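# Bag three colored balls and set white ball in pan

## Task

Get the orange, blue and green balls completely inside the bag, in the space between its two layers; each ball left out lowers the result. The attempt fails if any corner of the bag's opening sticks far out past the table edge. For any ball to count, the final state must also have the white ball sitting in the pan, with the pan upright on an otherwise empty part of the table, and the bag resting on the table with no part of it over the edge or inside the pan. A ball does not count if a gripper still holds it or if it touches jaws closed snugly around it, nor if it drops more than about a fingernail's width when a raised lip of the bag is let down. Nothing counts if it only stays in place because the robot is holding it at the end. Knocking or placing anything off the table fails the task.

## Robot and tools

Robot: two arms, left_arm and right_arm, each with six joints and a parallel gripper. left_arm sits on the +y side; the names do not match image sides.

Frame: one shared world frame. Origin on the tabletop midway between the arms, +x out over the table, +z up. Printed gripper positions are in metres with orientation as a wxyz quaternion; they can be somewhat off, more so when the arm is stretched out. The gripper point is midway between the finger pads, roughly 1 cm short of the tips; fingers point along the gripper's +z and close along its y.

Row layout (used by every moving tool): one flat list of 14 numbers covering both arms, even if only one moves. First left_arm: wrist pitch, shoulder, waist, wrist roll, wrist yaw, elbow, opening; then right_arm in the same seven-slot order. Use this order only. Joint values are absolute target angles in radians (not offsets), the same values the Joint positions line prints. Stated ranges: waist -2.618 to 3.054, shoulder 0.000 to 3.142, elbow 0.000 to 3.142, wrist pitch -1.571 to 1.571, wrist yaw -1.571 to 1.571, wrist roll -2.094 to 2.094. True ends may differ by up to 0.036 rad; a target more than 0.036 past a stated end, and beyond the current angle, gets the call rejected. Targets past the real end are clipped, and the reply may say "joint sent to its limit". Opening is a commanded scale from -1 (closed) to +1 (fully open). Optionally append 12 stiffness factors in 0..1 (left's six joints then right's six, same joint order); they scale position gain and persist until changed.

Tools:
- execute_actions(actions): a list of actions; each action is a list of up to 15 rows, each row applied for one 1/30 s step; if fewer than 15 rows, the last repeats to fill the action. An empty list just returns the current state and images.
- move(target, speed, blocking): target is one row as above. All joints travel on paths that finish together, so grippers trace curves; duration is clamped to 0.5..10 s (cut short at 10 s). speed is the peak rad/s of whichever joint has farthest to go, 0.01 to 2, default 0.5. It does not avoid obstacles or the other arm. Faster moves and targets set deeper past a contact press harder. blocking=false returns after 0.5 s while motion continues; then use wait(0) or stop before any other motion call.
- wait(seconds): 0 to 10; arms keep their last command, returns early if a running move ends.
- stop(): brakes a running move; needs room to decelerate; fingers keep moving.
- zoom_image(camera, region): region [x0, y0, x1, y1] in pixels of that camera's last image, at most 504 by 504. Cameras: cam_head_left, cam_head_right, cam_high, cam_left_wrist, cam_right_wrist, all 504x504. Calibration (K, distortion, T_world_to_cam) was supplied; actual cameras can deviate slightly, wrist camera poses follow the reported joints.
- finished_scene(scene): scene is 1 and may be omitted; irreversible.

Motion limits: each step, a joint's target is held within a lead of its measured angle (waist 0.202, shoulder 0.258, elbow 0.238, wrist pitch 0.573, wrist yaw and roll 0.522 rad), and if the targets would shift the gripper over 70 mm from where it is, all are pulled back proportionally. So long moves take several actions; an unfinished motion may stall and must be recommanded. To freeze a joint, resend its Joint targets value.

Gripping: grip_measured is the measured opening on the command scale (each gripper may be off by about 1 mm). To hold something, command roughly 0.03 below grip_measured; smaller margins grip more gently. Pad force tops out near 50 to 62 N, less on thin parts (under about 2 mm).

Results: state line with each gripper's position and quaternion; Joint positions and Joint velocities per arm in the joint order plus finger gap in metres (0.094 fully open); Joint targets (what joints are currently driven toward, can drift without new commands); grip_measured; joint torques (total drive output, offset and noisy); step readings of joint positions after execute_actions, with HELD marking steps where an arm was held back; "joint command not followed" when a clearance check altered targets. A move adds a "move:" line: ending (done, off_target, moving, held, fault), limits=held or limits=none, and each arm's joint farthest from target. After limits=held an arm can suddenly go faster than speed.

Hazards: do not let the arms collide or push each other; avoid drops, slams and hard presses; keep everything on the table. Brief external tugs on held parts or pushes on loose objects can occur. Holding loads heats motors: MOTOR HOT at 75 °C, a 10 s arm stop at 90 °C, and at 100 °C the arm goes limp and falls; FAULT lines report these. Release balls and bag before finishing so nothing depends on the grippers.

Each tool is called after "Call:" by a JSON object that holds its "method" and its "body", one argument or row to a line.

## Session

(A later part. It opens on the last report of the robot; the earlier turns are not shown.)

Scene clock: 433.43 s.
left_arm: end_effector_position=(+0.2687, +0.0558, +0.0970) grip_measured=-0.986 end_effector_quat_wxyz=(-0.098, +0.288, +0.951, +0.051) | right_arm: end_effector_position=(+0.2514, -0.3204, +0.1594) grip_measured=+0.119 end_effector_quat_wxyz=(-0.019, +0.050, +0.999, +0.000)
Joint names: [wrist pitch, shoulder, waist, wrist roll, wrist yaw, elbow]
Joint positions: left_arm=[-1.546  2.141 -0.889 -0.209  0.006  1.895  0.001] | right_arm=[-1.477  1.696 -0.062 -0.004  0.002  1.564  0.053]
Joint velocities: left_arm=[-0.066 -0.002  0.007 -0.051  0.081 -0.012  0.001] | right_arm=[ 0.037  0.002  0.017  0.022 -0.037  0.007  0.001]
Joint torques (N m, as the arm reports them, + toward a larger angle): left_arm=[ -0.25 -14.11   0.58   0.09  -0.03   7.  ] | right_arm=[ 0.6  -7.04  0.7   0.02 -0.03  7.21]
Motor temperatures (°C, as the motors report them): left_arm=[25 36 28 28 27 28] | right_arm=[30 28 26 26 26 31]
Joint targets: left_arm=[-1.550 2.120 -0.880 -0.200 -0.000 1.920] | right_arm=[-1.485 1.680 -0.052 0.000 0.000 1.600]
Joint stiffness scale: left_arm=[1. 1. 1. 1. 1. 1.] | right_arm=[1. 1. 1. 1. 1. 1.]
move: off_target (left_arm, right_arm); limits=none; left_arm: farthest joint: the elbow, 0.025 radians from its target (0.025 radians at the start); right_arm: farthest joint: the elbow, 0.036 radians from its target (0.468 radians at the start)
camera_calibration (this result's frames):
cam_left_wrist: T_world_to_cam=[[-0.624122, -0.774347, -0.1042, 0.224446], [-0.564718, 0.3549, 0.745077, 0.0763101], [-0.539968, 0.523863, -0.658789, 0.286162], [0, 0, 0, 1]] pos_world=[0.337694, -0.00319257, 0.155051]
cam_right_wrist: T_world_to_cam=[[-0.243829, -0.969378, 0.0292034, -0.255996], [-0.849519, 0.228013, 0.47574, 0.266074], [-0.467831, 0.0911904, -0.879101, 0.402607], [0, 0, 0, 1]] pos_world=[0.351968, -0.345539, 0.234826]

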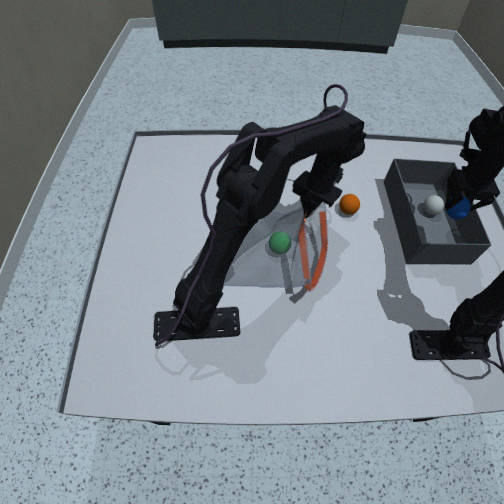

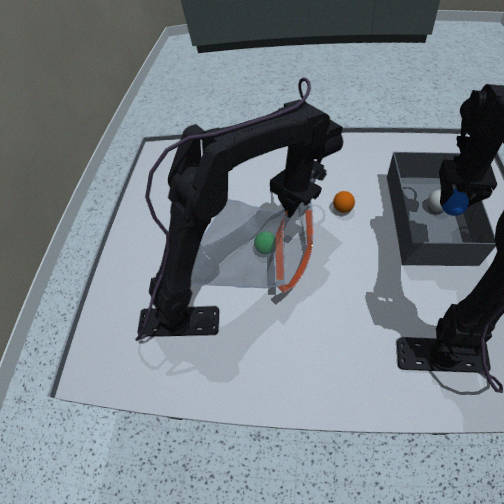

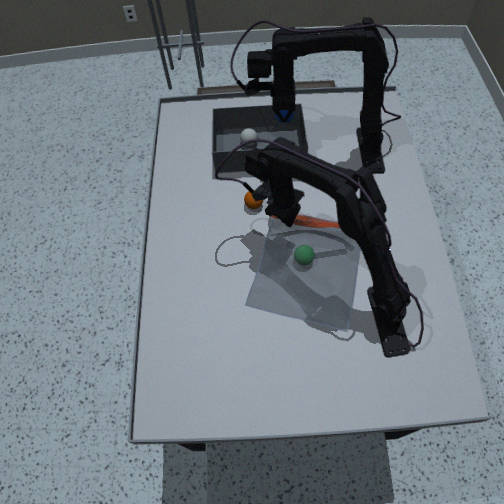

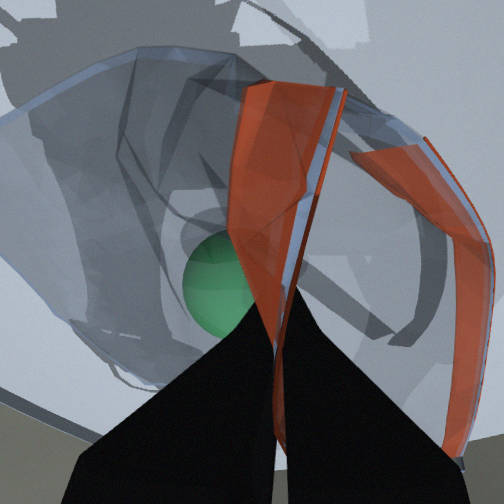

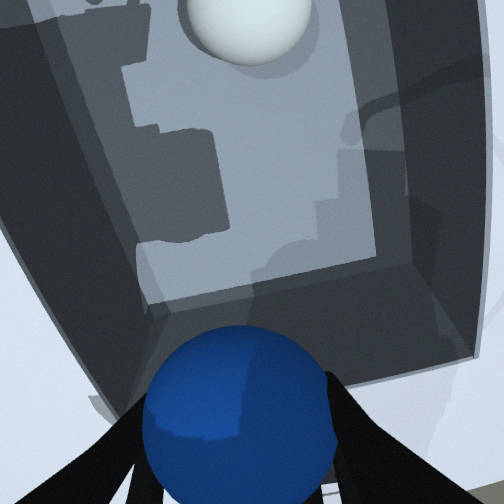

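Call:
{"method": "move", "body": {
  "target": [-1.55,2.12,-0.88,-0.2,0,1.92,-1,-1.2,0.9,0.6,0,0,1.0,0.11],
  "speed": 0.7
}}

Call:
{"method": "move", "body": {
  "target": [-1.55,2.12,-0.88,-0.2,0,1.92,-1,0.625,1.30,1.03,0,0,0.18,0.11],
  "speed": 0.7
}}

Scene clock: 448.70 s.
left_arm: end_effector_position=(+0.2687, +0.0558, +0.0970) grip_measured=-0.986 end_effector_quat_wxyz=(-0.098, +0.288, +0.951, +0.051) | right_arm: end_effector_position=(+0.1336, -0.1832, +0.1891) grip_measured=+0.119 end_effector_quat_wxyz=(+0.217, -0.265, +0.938, +0.061)
Joint names: [wrist pitch, shoulder, waist, wrist roll, wrist yaw, elbow]
Joint positions: left_arm=[-1.546  2.141 -0.889 -0.209  0.006  1.895  0.001] | right_arm=[-1.218  0.914  0.588 -0.004 -0.     1.016  0.053]
Joint velocities: left_arm=[-0.051  0.002 -0.007 -0.007 -0.051  0.012  0.001] | right_arm=[-0.037 -0.002 -0.002  0.037 -0.095  0.002 -0.001]
Joint torques (N m, as the arm reports them, + toward a larger angle): left_arm=[ -0.25 -14.16   0.57   0.08  -0.03   7.02] | right_arm=[ 1.83 -1.44  0.87  0.02 -0.01  4.21]
Motor temperatures (°C, as the motors report them): left_arm=[25 36 28 28 27 28] | right_arm=[29 29 26 26 26 32]
Joint targets: left_arm=[-1.550 2.120 -0.880 -0.200 0.000 1.920] | right_arm=[-1.200 0.900 0.600 -0.000 0.000 1.000]
Joint stiffness scale: left_arm=[1. 1. 1. 1. 1. 1.] | right_arm=[1. 1. 1. 1. 1. 1.]
move: off_target (left_arm); limits=none; left_arm: farthest joint: the elbow, 0.025 radians from its target (0.025 radians at the start); right_arm: farthest joint: the wrist pitch, 0.018 radians from its target (0.277 radians at the start)
camera_calibration (this result's frames):
cam_left_wrist: T_world_to_cam=[[-0.624122, -0.774347, -0.1042, 0.224446], [-0.564718, 0.3549, 0.745077, 0.0763101], [-0.539968, 0.523863, -0.658789, 0.286162], [0, 0, 0, 1]] pos_world=[0.337694, -0.00319257, 0.155051]
cam_right_wrist: T_world_to_cam=[[0.395701, -0.91734, -0.0436676, -0.214709], [-0.918037, -0.396404, 0.00845599, 0.103759], [-0.0250671, 0.0367425, -0.99901, 0.314662], [0, 0, 0, 1]] pos_world=[0.188103, -0.167392, 0.304097]

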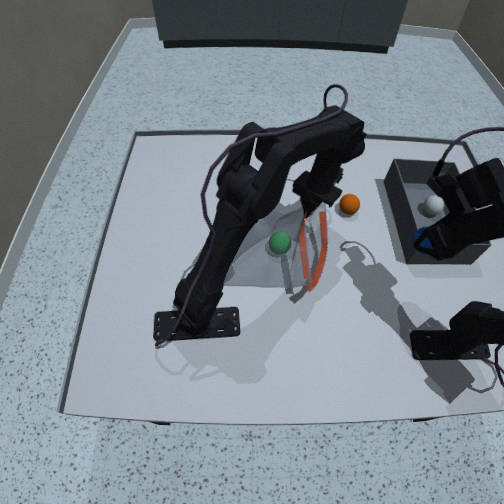

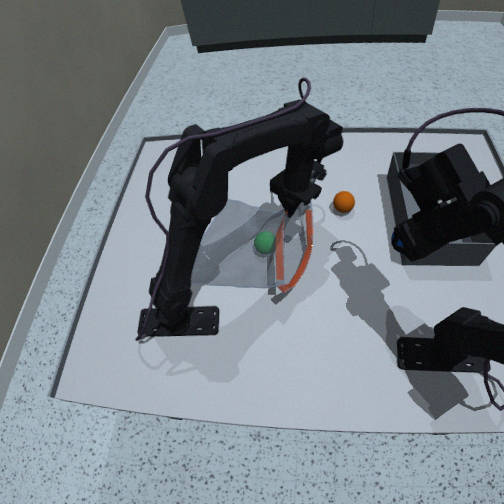

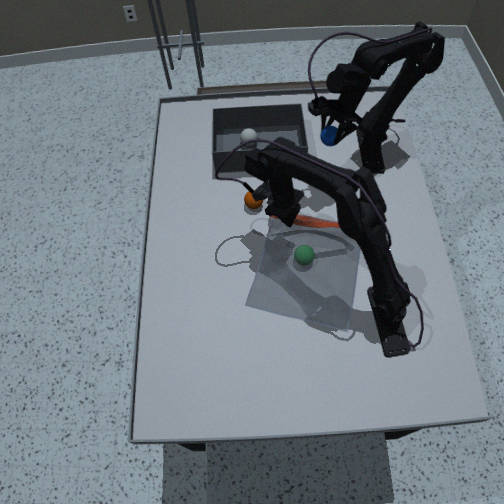

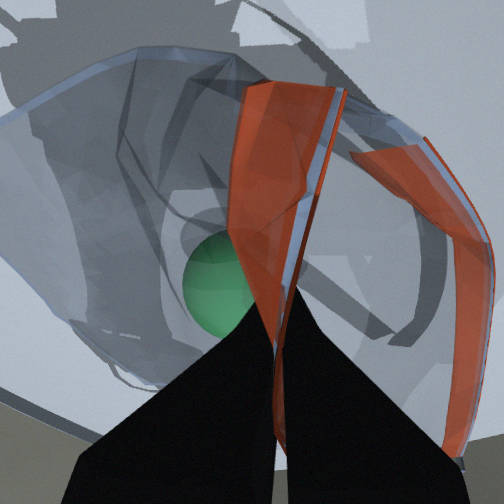

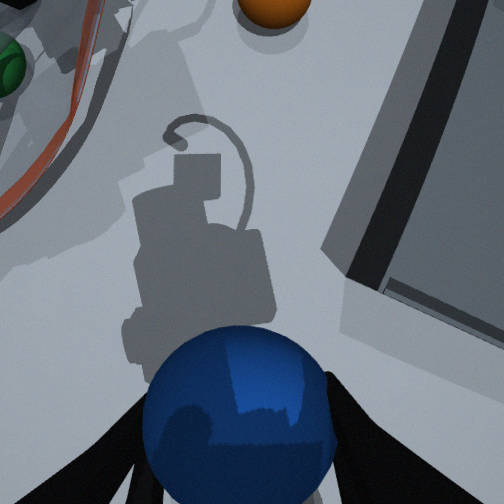

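Scene clock: 452.17 s.
left_arm: end_effector_position=(+0.2687, +0.0558, +0.0970) grip_measured=-0.986 end_effector_quat_wxyz=(-0.098, +0.288, +0.951, +0.051) | right_arm: end_effector_position=(+0.1433, -0.0158, +0.0632) grip_measured=+0.119 end_effector_quat_wxyz=(+0.453, -0.404, +0.758, +0.239)
Joint names: [wrist pitch, shoulder, waist, wrist roll, wrist yaw, elbow]
Joint positions: left_arm=[-1.546  2.141 -0.889 -0.209  0.006  1.895  0.001] | right_arm=[ 0.604  1.295  1.018 -0.004 -0.     0.195  0.053]
Joint velocities: left_arm=[-0.051 -0.002  0.012 -0.022  0.007 -0.022  0.001] | right_arm=[ 0.066 -0.002  0.007  0.081  0.022  0.002  0.001]
Joint torques (N m, as the arm reports them, + toward a larger angle): left_arm=[ -0.26 -14.18   0.59   0.09  -0.04   7.01] | right_arm=[ 2.62 -2.13  0.87  0.01 -0.01  3.72]
Motor temperatures (°C, as the motors report them): left_arm=[25 36 28 28 27 28] | right_arm=[30 28 26 26 26 32]
Joint targets: left_arm=[-1.550 2.120 -0.880 -0.200 0.000 1.920] | right_arm=[0.625 1.300 1.030 0.000 -0.000 0.180]
Joint stiffness scale: left_arm=[1. 1. 1. 1. 1. 1.] | right_arm=[1. 1. 1. 1. 1. 1.]
move: off_target (left_arm, right_arm); limits=none; left_arm: farthest joint: the elbow, 0.025 radians from its target (0.025 radians at the start); right_arm: farthest joint: the wrist pitch, 0.021 radians from its target (1.843 radians at the start)
camera_calibration (this result's frames):
cam_left_wrist: T_world_to_cam=[[-0.624122, -0.774347, -0.1042, 0.224446], [-0.564718, 0.3549, 0.745077, 0.0763101], [-0.539968, 0.523863, -0.658789, 0.286162], [0, 0, 0, 1]] pos_world=[0.337694, -0.00319257, 0.155051]
cam_right_wrist: T_world_to_cam=[[0.770742, -0.626433, -0.116353, -0.114976], [-0.568776, -0.594168, -0.568734, 0.163396], [0.287141, 0.504526, -0.81425, 0.133928], [0, 0, 0, 1]] pos_world=[0.143097, -0.04251, 0.188602]

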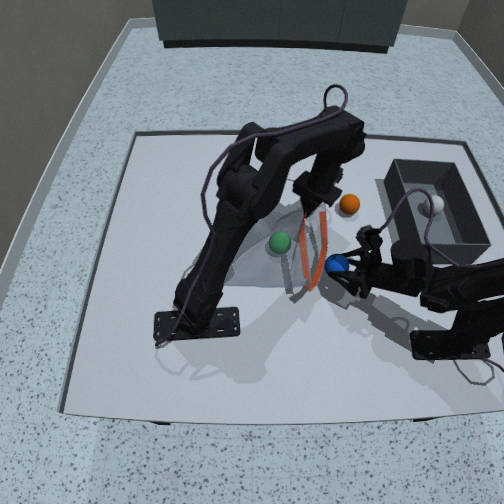

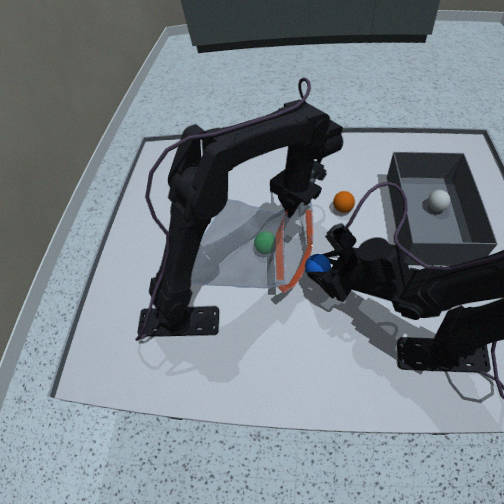

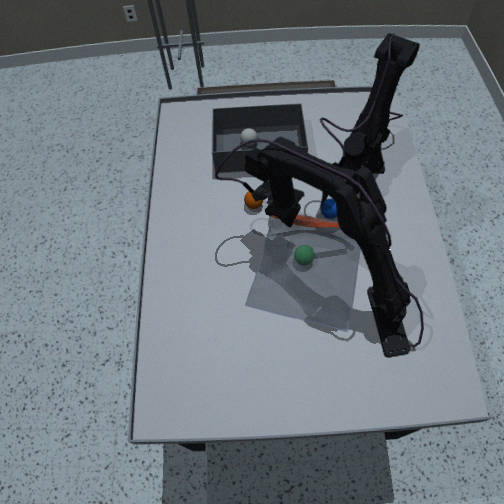

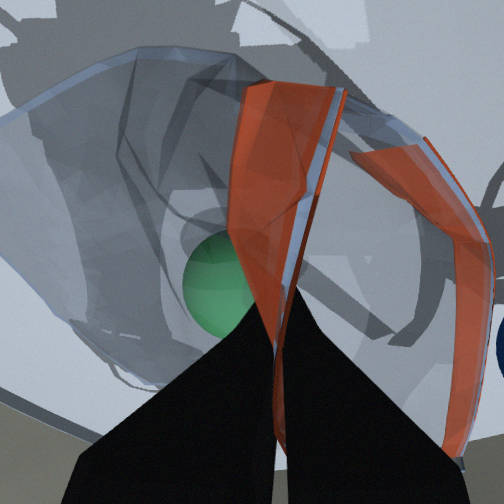

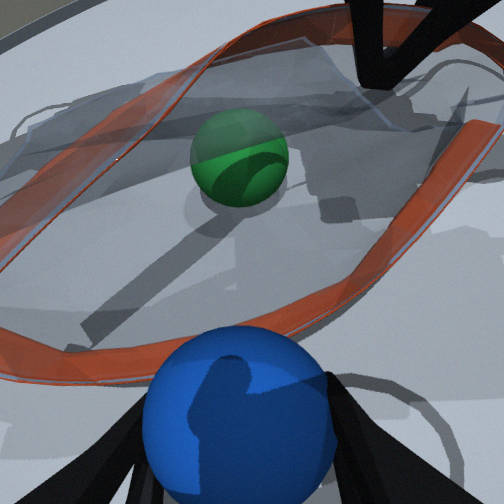

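Call:
{"method": "move", "body": {
  "target": [-1.55,2.12,-0.88,-0.2,0,1.92,-1,0.72,1.30,1.0,0,0,0.18,0.11],
  "speed": 0.3
}}

Call:
{"method": "move", "body": {
  "target": [-1.55,2.12,-0.88,-0.2,0,1.92,-1,1.03,1.812,0.985,0,0,0.48,0.11],
  "speed": 0.25
}}

Scene clock: 457.90 s.
left_arm: end_effector_position=(+0.2687, +0.0558, +0.0970) grip_measured=-0.986 end_effector_quat_wxyz=(-0.098, +0.288, +0.951, +0.051) | right_arm: end_effector_position=(+0.1505, -0.0083, +0.0845) grip_measured=+0.119 end_effector_quat_wxyz=(+0.489, -0.391, +0.737, +0.257)
Joint names: [wrist pitch, shoulder, waist, wrist roll, wrist yaw, elbow]
Joint positions: left_arm=[-1.546  2.141 -0.889 -0.209  0.006  1.895  0.001] | right_arm=[ 0.699  1.295  1.012 -0.004 -0.     0.195  0.053]
Joint velocities: left_arm=[-0.007 -0.027 -0.007  0.037  0.037  0.007  0.   ] | right_arm=[ 0.037 -0.022 -0.002 -0.081 -0.051 -0.002 -0.   ]
Joint torques (N m, as the arm reports them, + toward a larger angle): left_arm=[ -0.25 -14.14   0.61   0.07  -0.03   7.03] | right_arm=[ 2.7  -2.17 -0.83  0.01 -0.01  3.77]
Motor temperatures (°C, as the motors report them): left_arm=[25 37 28 28 27 28] | right_arm=[31 28 26 26 26 32]
Joint targets: left_arm=[-1.550 2.120 -0.880 -0.200 -0.000 1.920] | right_arm=[0.720 1.300 1.000 -0.000 0.000 0.180]
Joint stiffness scale: left_arm=[1. 1. 1. 1. 1. 1.] | right_arm=[1. 1. 1. 1. 1. 1.]
move: off_target (left_arm, right_arm); limits=none; left_arm: farthest joint: the elbow, 0.025 radians from its target (0.025 radians at the start); right_arm: farthest joint: the wrist pitch, 0.021 radians from its target (0.115 radians at the start)
camera_calibration (this result's frames):
cam_left_wrist: T_world_to_cam=[[-0.624122, -0.774347, -0.1042, 0.224446], [-0.564718, 0.3549, 0.745077, 0.0763101], [-0.539968, 0.523863, -0.658789, 0.286162], [0, 0, 0, 1]] pos_world=[0.337694, -0.00319257, 0.155051]
cam_right_wrist: T_world_to_cam=[[0.773834, -0.621101, -0.124152, -0.113169], [-0.539451, -0.543564, -0.643063, 0.18634], [0.331923, 0.564598, -0.755683, 0.134201], [0, 0, 0, 1]] pos_world=[0.143551, -0.044771, 0.207192]

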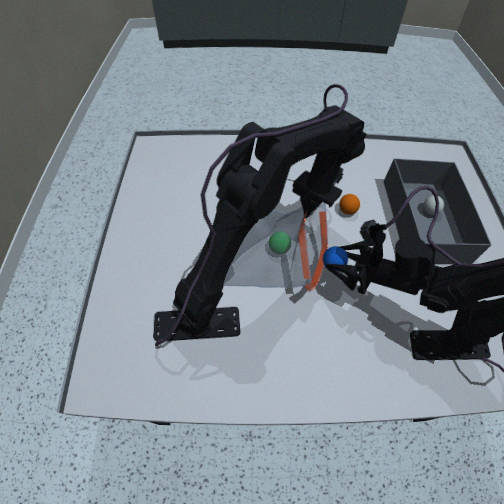

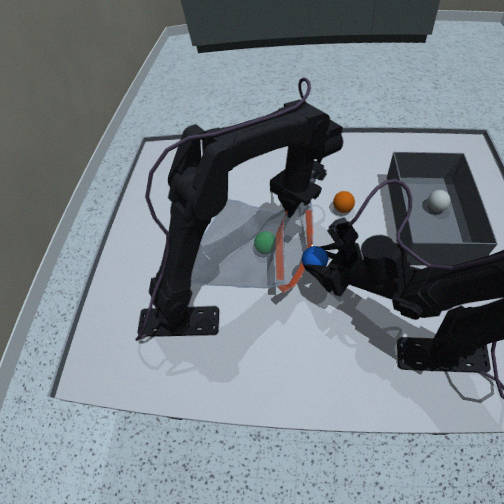

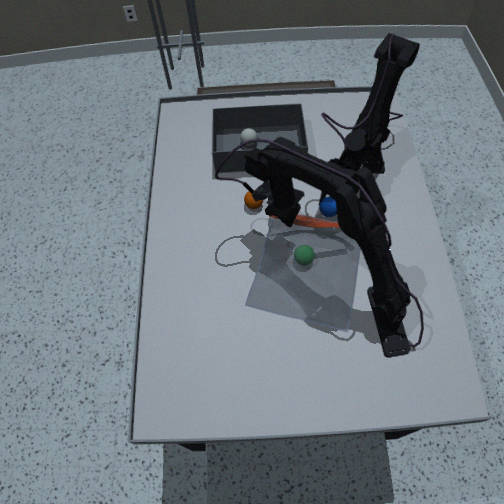

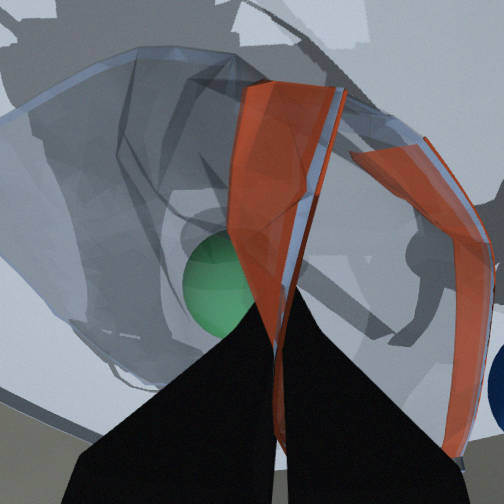

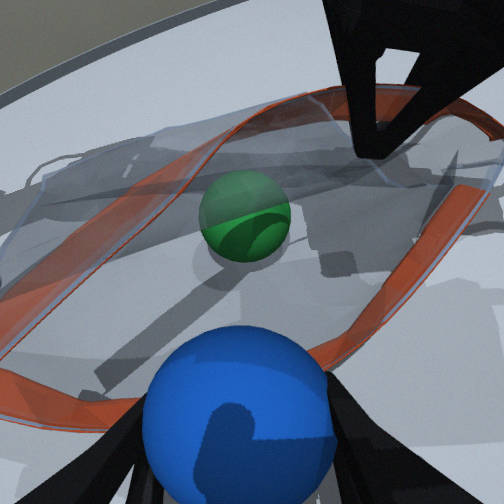

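Scene clock: 460.57 s.
left_arm: end_effector_position=(+0.2688, +0.0559, +0.0970) grip_measured=-0.986 end_effector_quat_wxyz=(-0.098, +0.288, +0.951, +0.051) | right_arm: end_effector_position=(+0.2021, +0.0558, +0.0603) grip_measured=+0.119 end_effector_quat_wxyz=(+0.507, -0.379, +0.729, +0.261)
Joint names: [wrist pitch, shoulder, waist, wrist roll, wrist yaw, elbow]
Joint positions: left_arm=[-1.546  2.141 -0.889 -0.209  0.005  1.895  0.001] | right_arm=[ 1.009  1.809  0.997 -0.004 -0.     0.443  0.053]
Joint velocities: left_arm=[-0.081 -0.002  0.012 -0.051 -0.022 -0.002  0.   ] | right_arm=[-0.037 -0.007 -0.027  0.037  0.007  0.007  0.001]
Joint torques (N m, as the arm reports them, + toward a larger angle): left_arm=[ -0.24 -14.18   0.64   0.09  -0.03   7.01] | right_arm=[ 2.72 -5.34 -0.85  0.02 -0.01  6.08]
Motor temperatures (°C, as the motors report them): left_arm=[25 37 28 28 27 28] | right_arm=[32 28 26 26 26 32]
Joint targets: left_arm=[-1.550 2.120 -0.880 -0.200 -0.000 1.920] | right_arm=[1.030 1.812 0.985 0.000 -0.000 0.480]
Joint stiffness scale: left_arm=[1. 1. 1. 1. 1. 1.] | right_arm=[1. 1. 1. 1. 1. 1.]
move: off_target (left_arm, right_arm); limits=none; left_arm: farthest joint: the elbow, 0.025 radians from its target (0.025 radians at the start); right_arm: farthest joint: the elbow, 0.037 radians from its target (0.285 radians at the start)
camera_calibration (this result's frames):
cam_left_wrist: T_world_to_cam=[[-0.624197, -0.774188, -0.104935, 0.224663], [-0.565055, 0.354607, 0.744961, 0.0764498], [-0.539529, 0.524296, -0.658803, 0.286023], [0, 0, 0, 1]] pos_world=[0.33775, -0.00313918, 0.155056]
cam_right_wrist: T_world_to_cam=[[0.767393, -0.628408, -0.127326, -0.114405], [-0.5313, -0.512058, -0.674921, 0.231966], [0.358927, 0.585577, -0.726822, 0.054271], [0, 0, 0, 1]] pos_world=[0.191558, 0.0151067, 0.181437]

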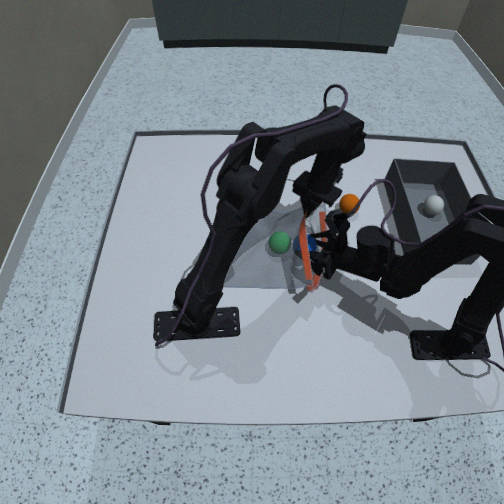

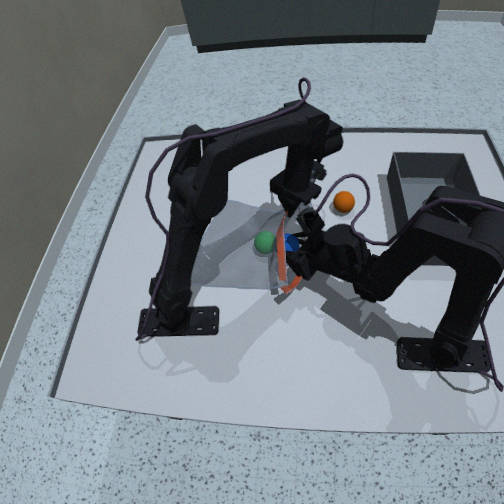

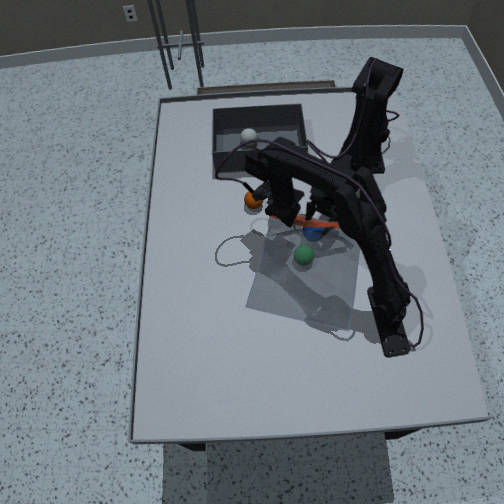

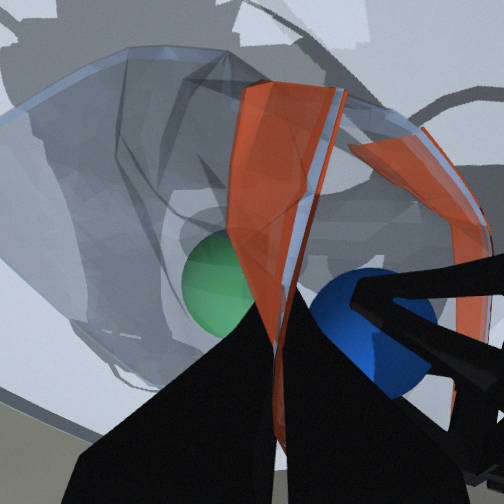

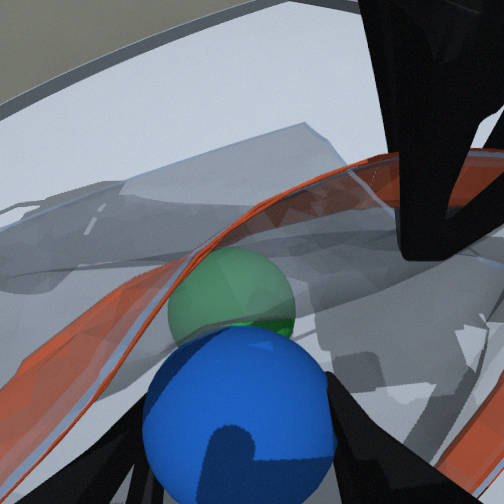

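In. Lower first, then push.

Call:
{"method": "move", "body": {
  "target": [-1.55,2.12,-0.88,-0.2,0,1.92,-1,0.9,1.812,0.985,0,0,0.48,0.11],
  "speed": 0.2
}}

Call:
{"method": "move", "body": {
  "target": [-1.55,2.12,-0.88,-0.2,0,1.92,-1,1.265,2.07,1.0,0,0,0.56,0.11],
  "speed": 0.2
}}

Call:
{"method": "move", "body": {
  "target": [-1.55,2.12,-0.88,-0.2,0,1.92,-1,1.355,2.257,1.02,0,0,0.76,0.11],
  "speed": 0.12
}}

Scene clock: 468.17 s.
left_arm: end_effector_position=(+0.2688, +0.0559, +0.0970) grip_measured=-0.986 end_effector_quat_wxyz=(-0.098, +0.288, +0.951, +0.051) | right_arm: end_effector_position=(+0.1961, +0.0472, +0.0363) grip_measured=+0.119 end_effector_quat_wxyz=(+0.467, -0.393, +0.754, +0.241)
Joint names: [wrist pitch, shoulder, waist, wrist roll, wrist yaw, elbow]
Joint positions: left_arm=[-1.546  2.141 -0.889 -0.209  0.005  1.895  0.001] | right_arm=[ 0.903  1.809  0.997 -0.004 -0.     0.443  0.053]
Joint velocities: left_arm=[-0.022 -0.002 -0.002 -0.037  0.007 -0.007 -0.001] | right_arm=[-0.037  0.002  0.007 -0.051  0.037 -0.007 -0.   ]
Joint torques (N m, as the arm reports them, + toward a larger angle): left_arm=[ -0.26 -14.2    0.64   0.09  -0.03   7.  ] | right_arm=[ 2.38 -5.28 -0.81  0.01 -0.01  6.04]
Motor temperatures (°C, as the motors report them): left_arm=[25 37 28 28 27 28] | right_arm=[33 28 26 26 26 32]
Joint targets: left_arm=[-1.550 2.120 -0.880 -0.200 -0.000 1.920] | right_arm=[0.900 1.812 0.985 0.000 0.000 0.480]
Joint stiffness scale: left_arm=[1. 1. 1. 1. 1. 1.] | right_arm=[1. 1. 1. 1. 1. 1.]
move: off_target (left_arm, right_arm); limits=none; left_arm: farthest joint: the elbow, 0.025 radians from its target (0.025 radians at the start); right_arm: farthest joint: the elbow, 0.037 radians from its target (0.037 radians at the start)
camera_calibration (this result's frames):
cam_left_wrist: T_world_to_cam=[[-0.624197, -0.774188, -0.104935, 0.224663], [-0.565055, 0.354607, 0.744961, 0.0764498], [-0.539529, 0.524296, -0.658803, 0.286023], [0, 0, 0, 1]] pos_world=[0.33775, -0.00313918, 0.155056]
cam_right_wrist: T_world_to_cam=[[0.759877, -0.639056, -0.119137, -0.116535], [-0.570017, -0.566914, -0.594719, 0.215384], [0.312518, 0.519823, -0.795057, 0.058649], [0, 0, 0, 1]] pos_world=[0.192996, 0.0171442, 0.160838]

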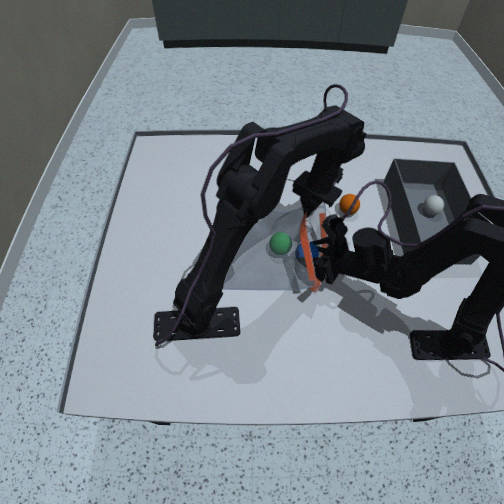

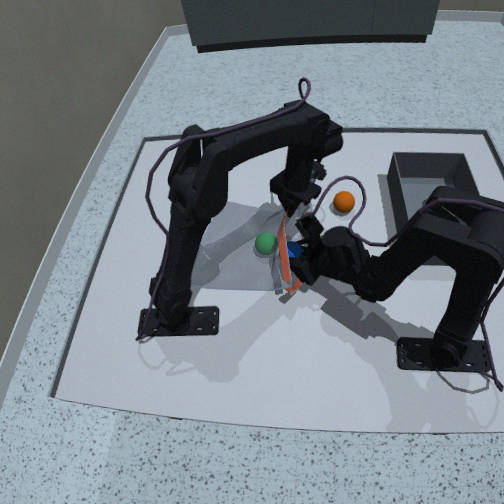

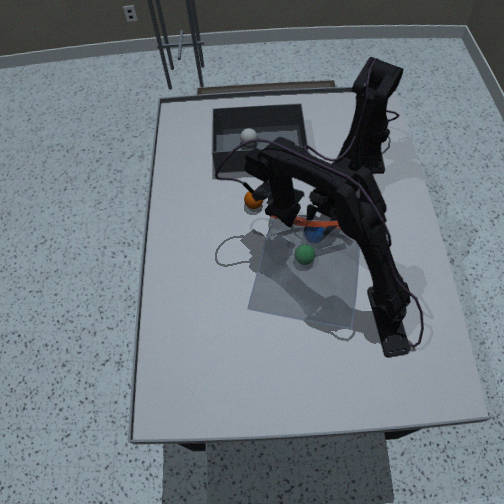

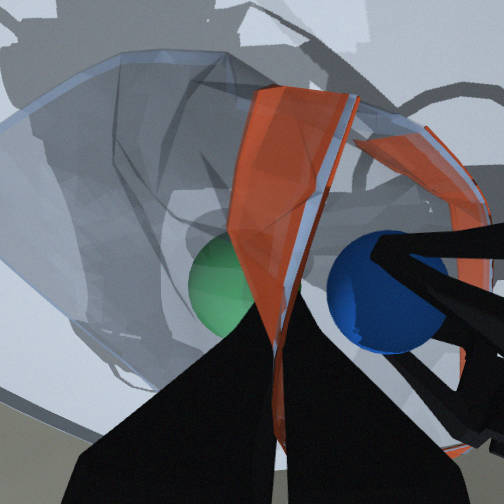

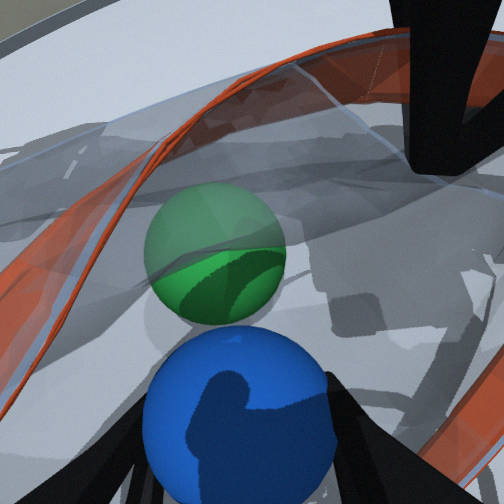

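Scene clock: 470.57 s.
left_arm: end_effector_position=(+0.2689, +0.0561, +0.0970) grip_measured=-0.986 end_effector_quat_wxyz=(-0.098, +0.288, +0.951, +0.052) | right_arm: end_effector_position=(+0.2175, +0.0775, +0.0346) grip_measured=+0.119 end_effector_quat_wxyz=(+0.528, -0.371, +0.713, +0.272)
Joint names: [wrist pitch, shoulder, waist, wrist roll, wrist yaw, elbow]
Joint positions: left_arm=[-1.546  2.141 -0.889 -0.209  0.004  1.895  0.001] | right_arm=[ 1.244  2.067  0.997 -0.004 -0.     0.525  0.053]
Joint velocities: left_arm=[ 0.051 -0.002  0.007 -0.022 -0.095  0.017  0.   ] | right_arm=[ 0.037 -0.022  0.007 -0.066 -0.007 -0.022 -0.001]
Joint torques (N m, as the arm reports them, + toward a larger angle): left_arm=[ -0.26 -14.14   0.6    0.08  -0.02   7.  ] | right_arm=[ 2.74 -6.39  0.22  0.01 -0.01  5.21]
Motor temperatures (°C, as the motors report them): left_arm=[25 37 28 28 27 28] | right_arm=[33 28 26 26 26 32]
Joint targets: left_arm=[-1.550 2.120 -0.880 -0.200 0.000 1.920] | right_arm=[1.265 2.070 1.000 -0.000 0.000 0.560]
Joint stiffness scale: left_arm=[1. 1. 1. 1. 1. 1.] | right_arm=[1. 1. 1. 1. 1. 1.]
move: off_target (left_arm, right_arm); limits=none; left_arm: farthest joint: the elbow, 0.025 radians from its target (0.025 radians at the start); right_arm: farthest joint: the elbow, 0.035 radians from its target (0.117 radians at the start)
camera_calibration (this result's frames):
cam_left_wrist: T_world_to_cam=[[-0.624307, -0.773948, -0.106038, 0.224988], [-0.56556, 0.354168, 0.744787, 0.0766596], [-0.538871, 0.524946, -0.658824, 0.285815], [0, 0, 0, 1]] pos_world=[0.337835, -0.00305913, 0.155064]
cam_right_wrist: T_world_to_cam=[[0.771832, -0.622118, -0.131317, -0.117114], [-0.507413, -0.478214, -0.716828, 0.227493], [0.383154, 0.619903, -0.684772, 0.00791477], [0, 0, 0, 1]] pos_world=[0.202793, 0.0310252, 0.153114]

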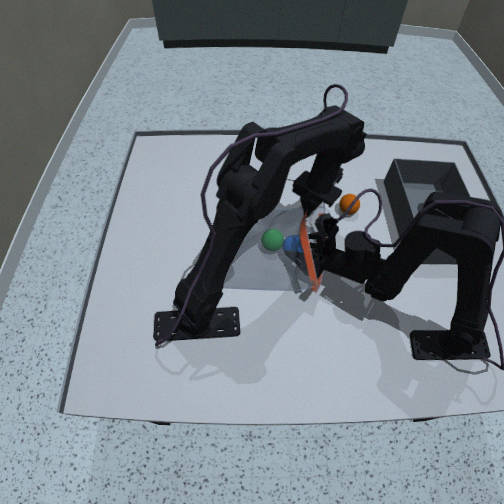

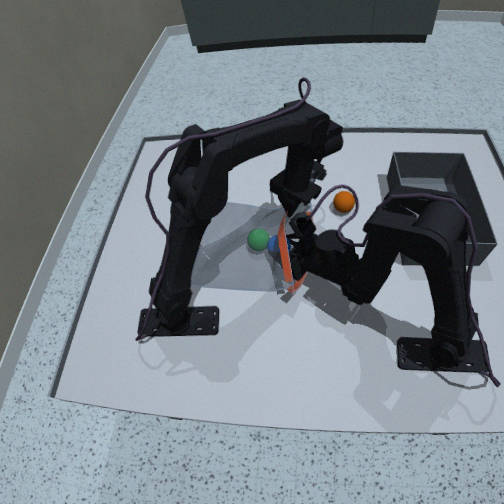

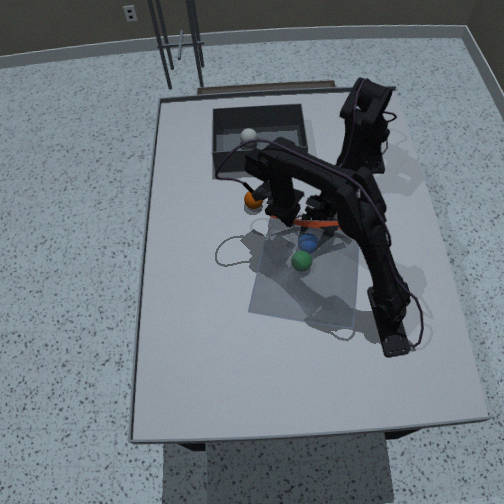

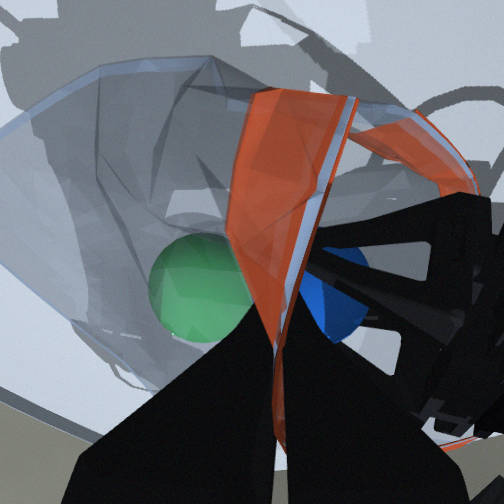

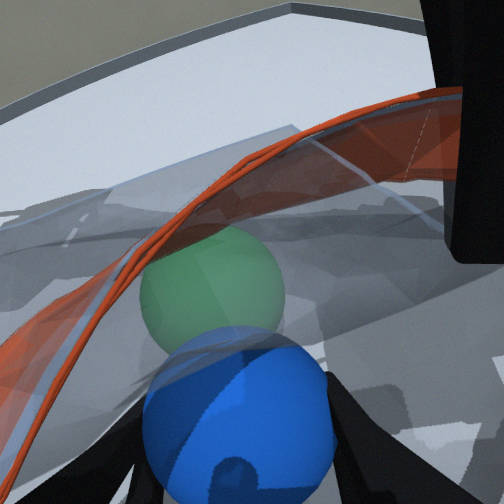

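Scene clock: 472.90 s.
left_arm: end_effector_position=(+0.2691, +0.0563, +0.0970) grip_measured=-0.986 end_effector_quat_wxyz=(-0.098, +0.288, +0.951, +0.052) | right_arm: end_effector_position=(+0.2420, +0.1215, +0.0318) grip_measured=+0.119 end_effector_quat_wxyz=(+0.562, -0.361, +0.684, +0.294)
Joint names: [wrist pitch, shoulder, waist, wrist roll, wrist yaw, elbow]
Joint positions: left_arm=[-1.546  2.141 -0.889 -0.209  0.003  1.895  0.001] | right_arm=[ 1.333  2.255  1.008 -0.004 -0.     0.724  0.053]
Joint velocities: left_arm=[-0.066 -0.012 -0.007  0.051 -0.037 -0.022 -0.   ] | right_arm=[-0.007 -0.007 -0.012 -0.051 -0.022  0.017  0.   ]
Joint torques (N m, as the arm reports them, + toward a larger angle): left_arm=[ -0.26 -14.19   0.57   0.09  -0.01   7.02] | right_arm=[ 2.76 -7.76  0.87  0.02 -0.01  5.29]
Motor temperatures (°C, as the motors report them): left_arm=[25 37 28 28 27 28] | right_arm=[33 28 26 26 26 32]
Joint targets: left_arm=[-1.550 2.120 -0.880 -0.200 0.000 1.920] | right_arm=[1.355 2.257 1.020 -0.000 -0.000 0.760]
Joint stiffness scale: left_arm=[1. 1. 1. 1. 1. 1.] | right_arm=[1. 1. 1. 1. 1. 1.]
move: off_target (left_arm, right_arm); limits=none; left_arm: farthest joint: the elbow, 0.025 radians from its target (0.025 radians at the start); right_arm: farthest joint: the elbow, 0.036 radians from its target (0.235 radians at the start)
camera_calibration (this result's frames):
cam_left_wrist: T_world_to_cam=[[-0.624454, -0.773628, -0.107507, 0.22542], [-0.566233, 0.353583, 0.744553, 0.0769396], [-0.537994, 0.525813, -0.65885, 0.285537], [0, 0, 0, 1]] pos_world=[0.337947, -0.00295242, 0.155075]
cam_right_wrist: T_world_to_cam=[[0.786083, -0.602751, -0.136988, -0.114643], [-0.459553, -0.421681, -0.781662, 0.242613], [0.413382, 0.677404, -0.608472, -0.0473318], [0, 0, 0, 1]] pos_world=[0.221178, 0.065267, 0.145136]

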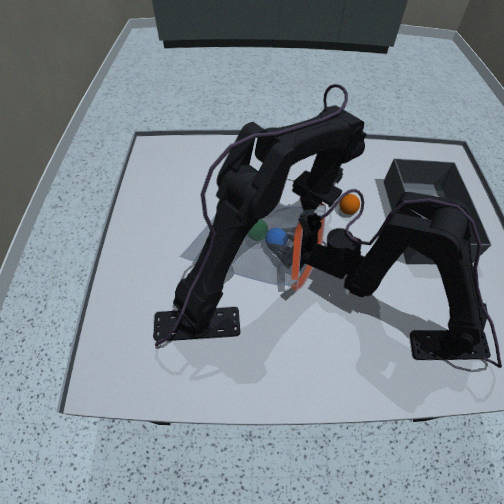

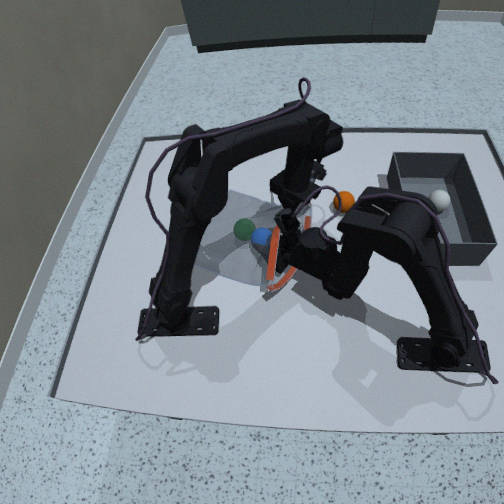

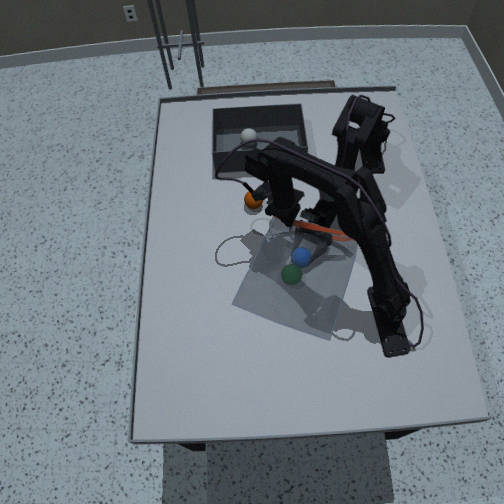

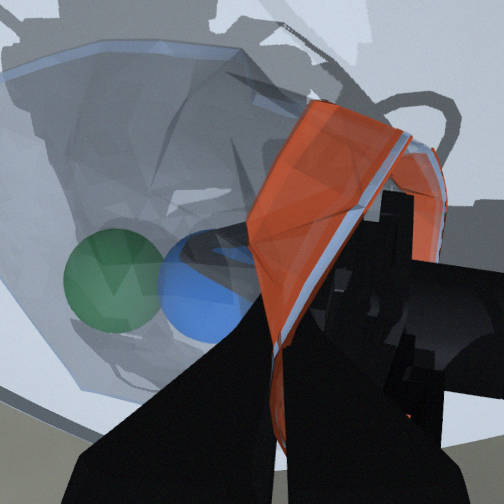

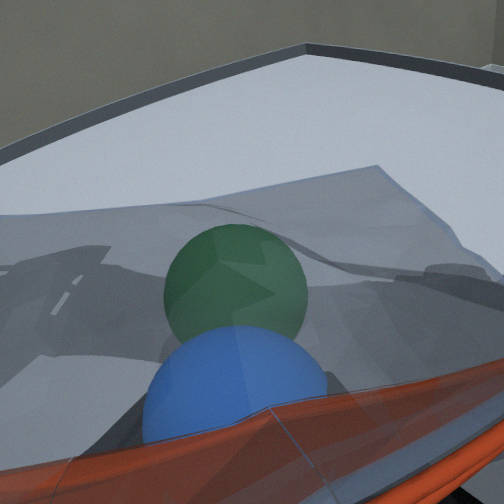

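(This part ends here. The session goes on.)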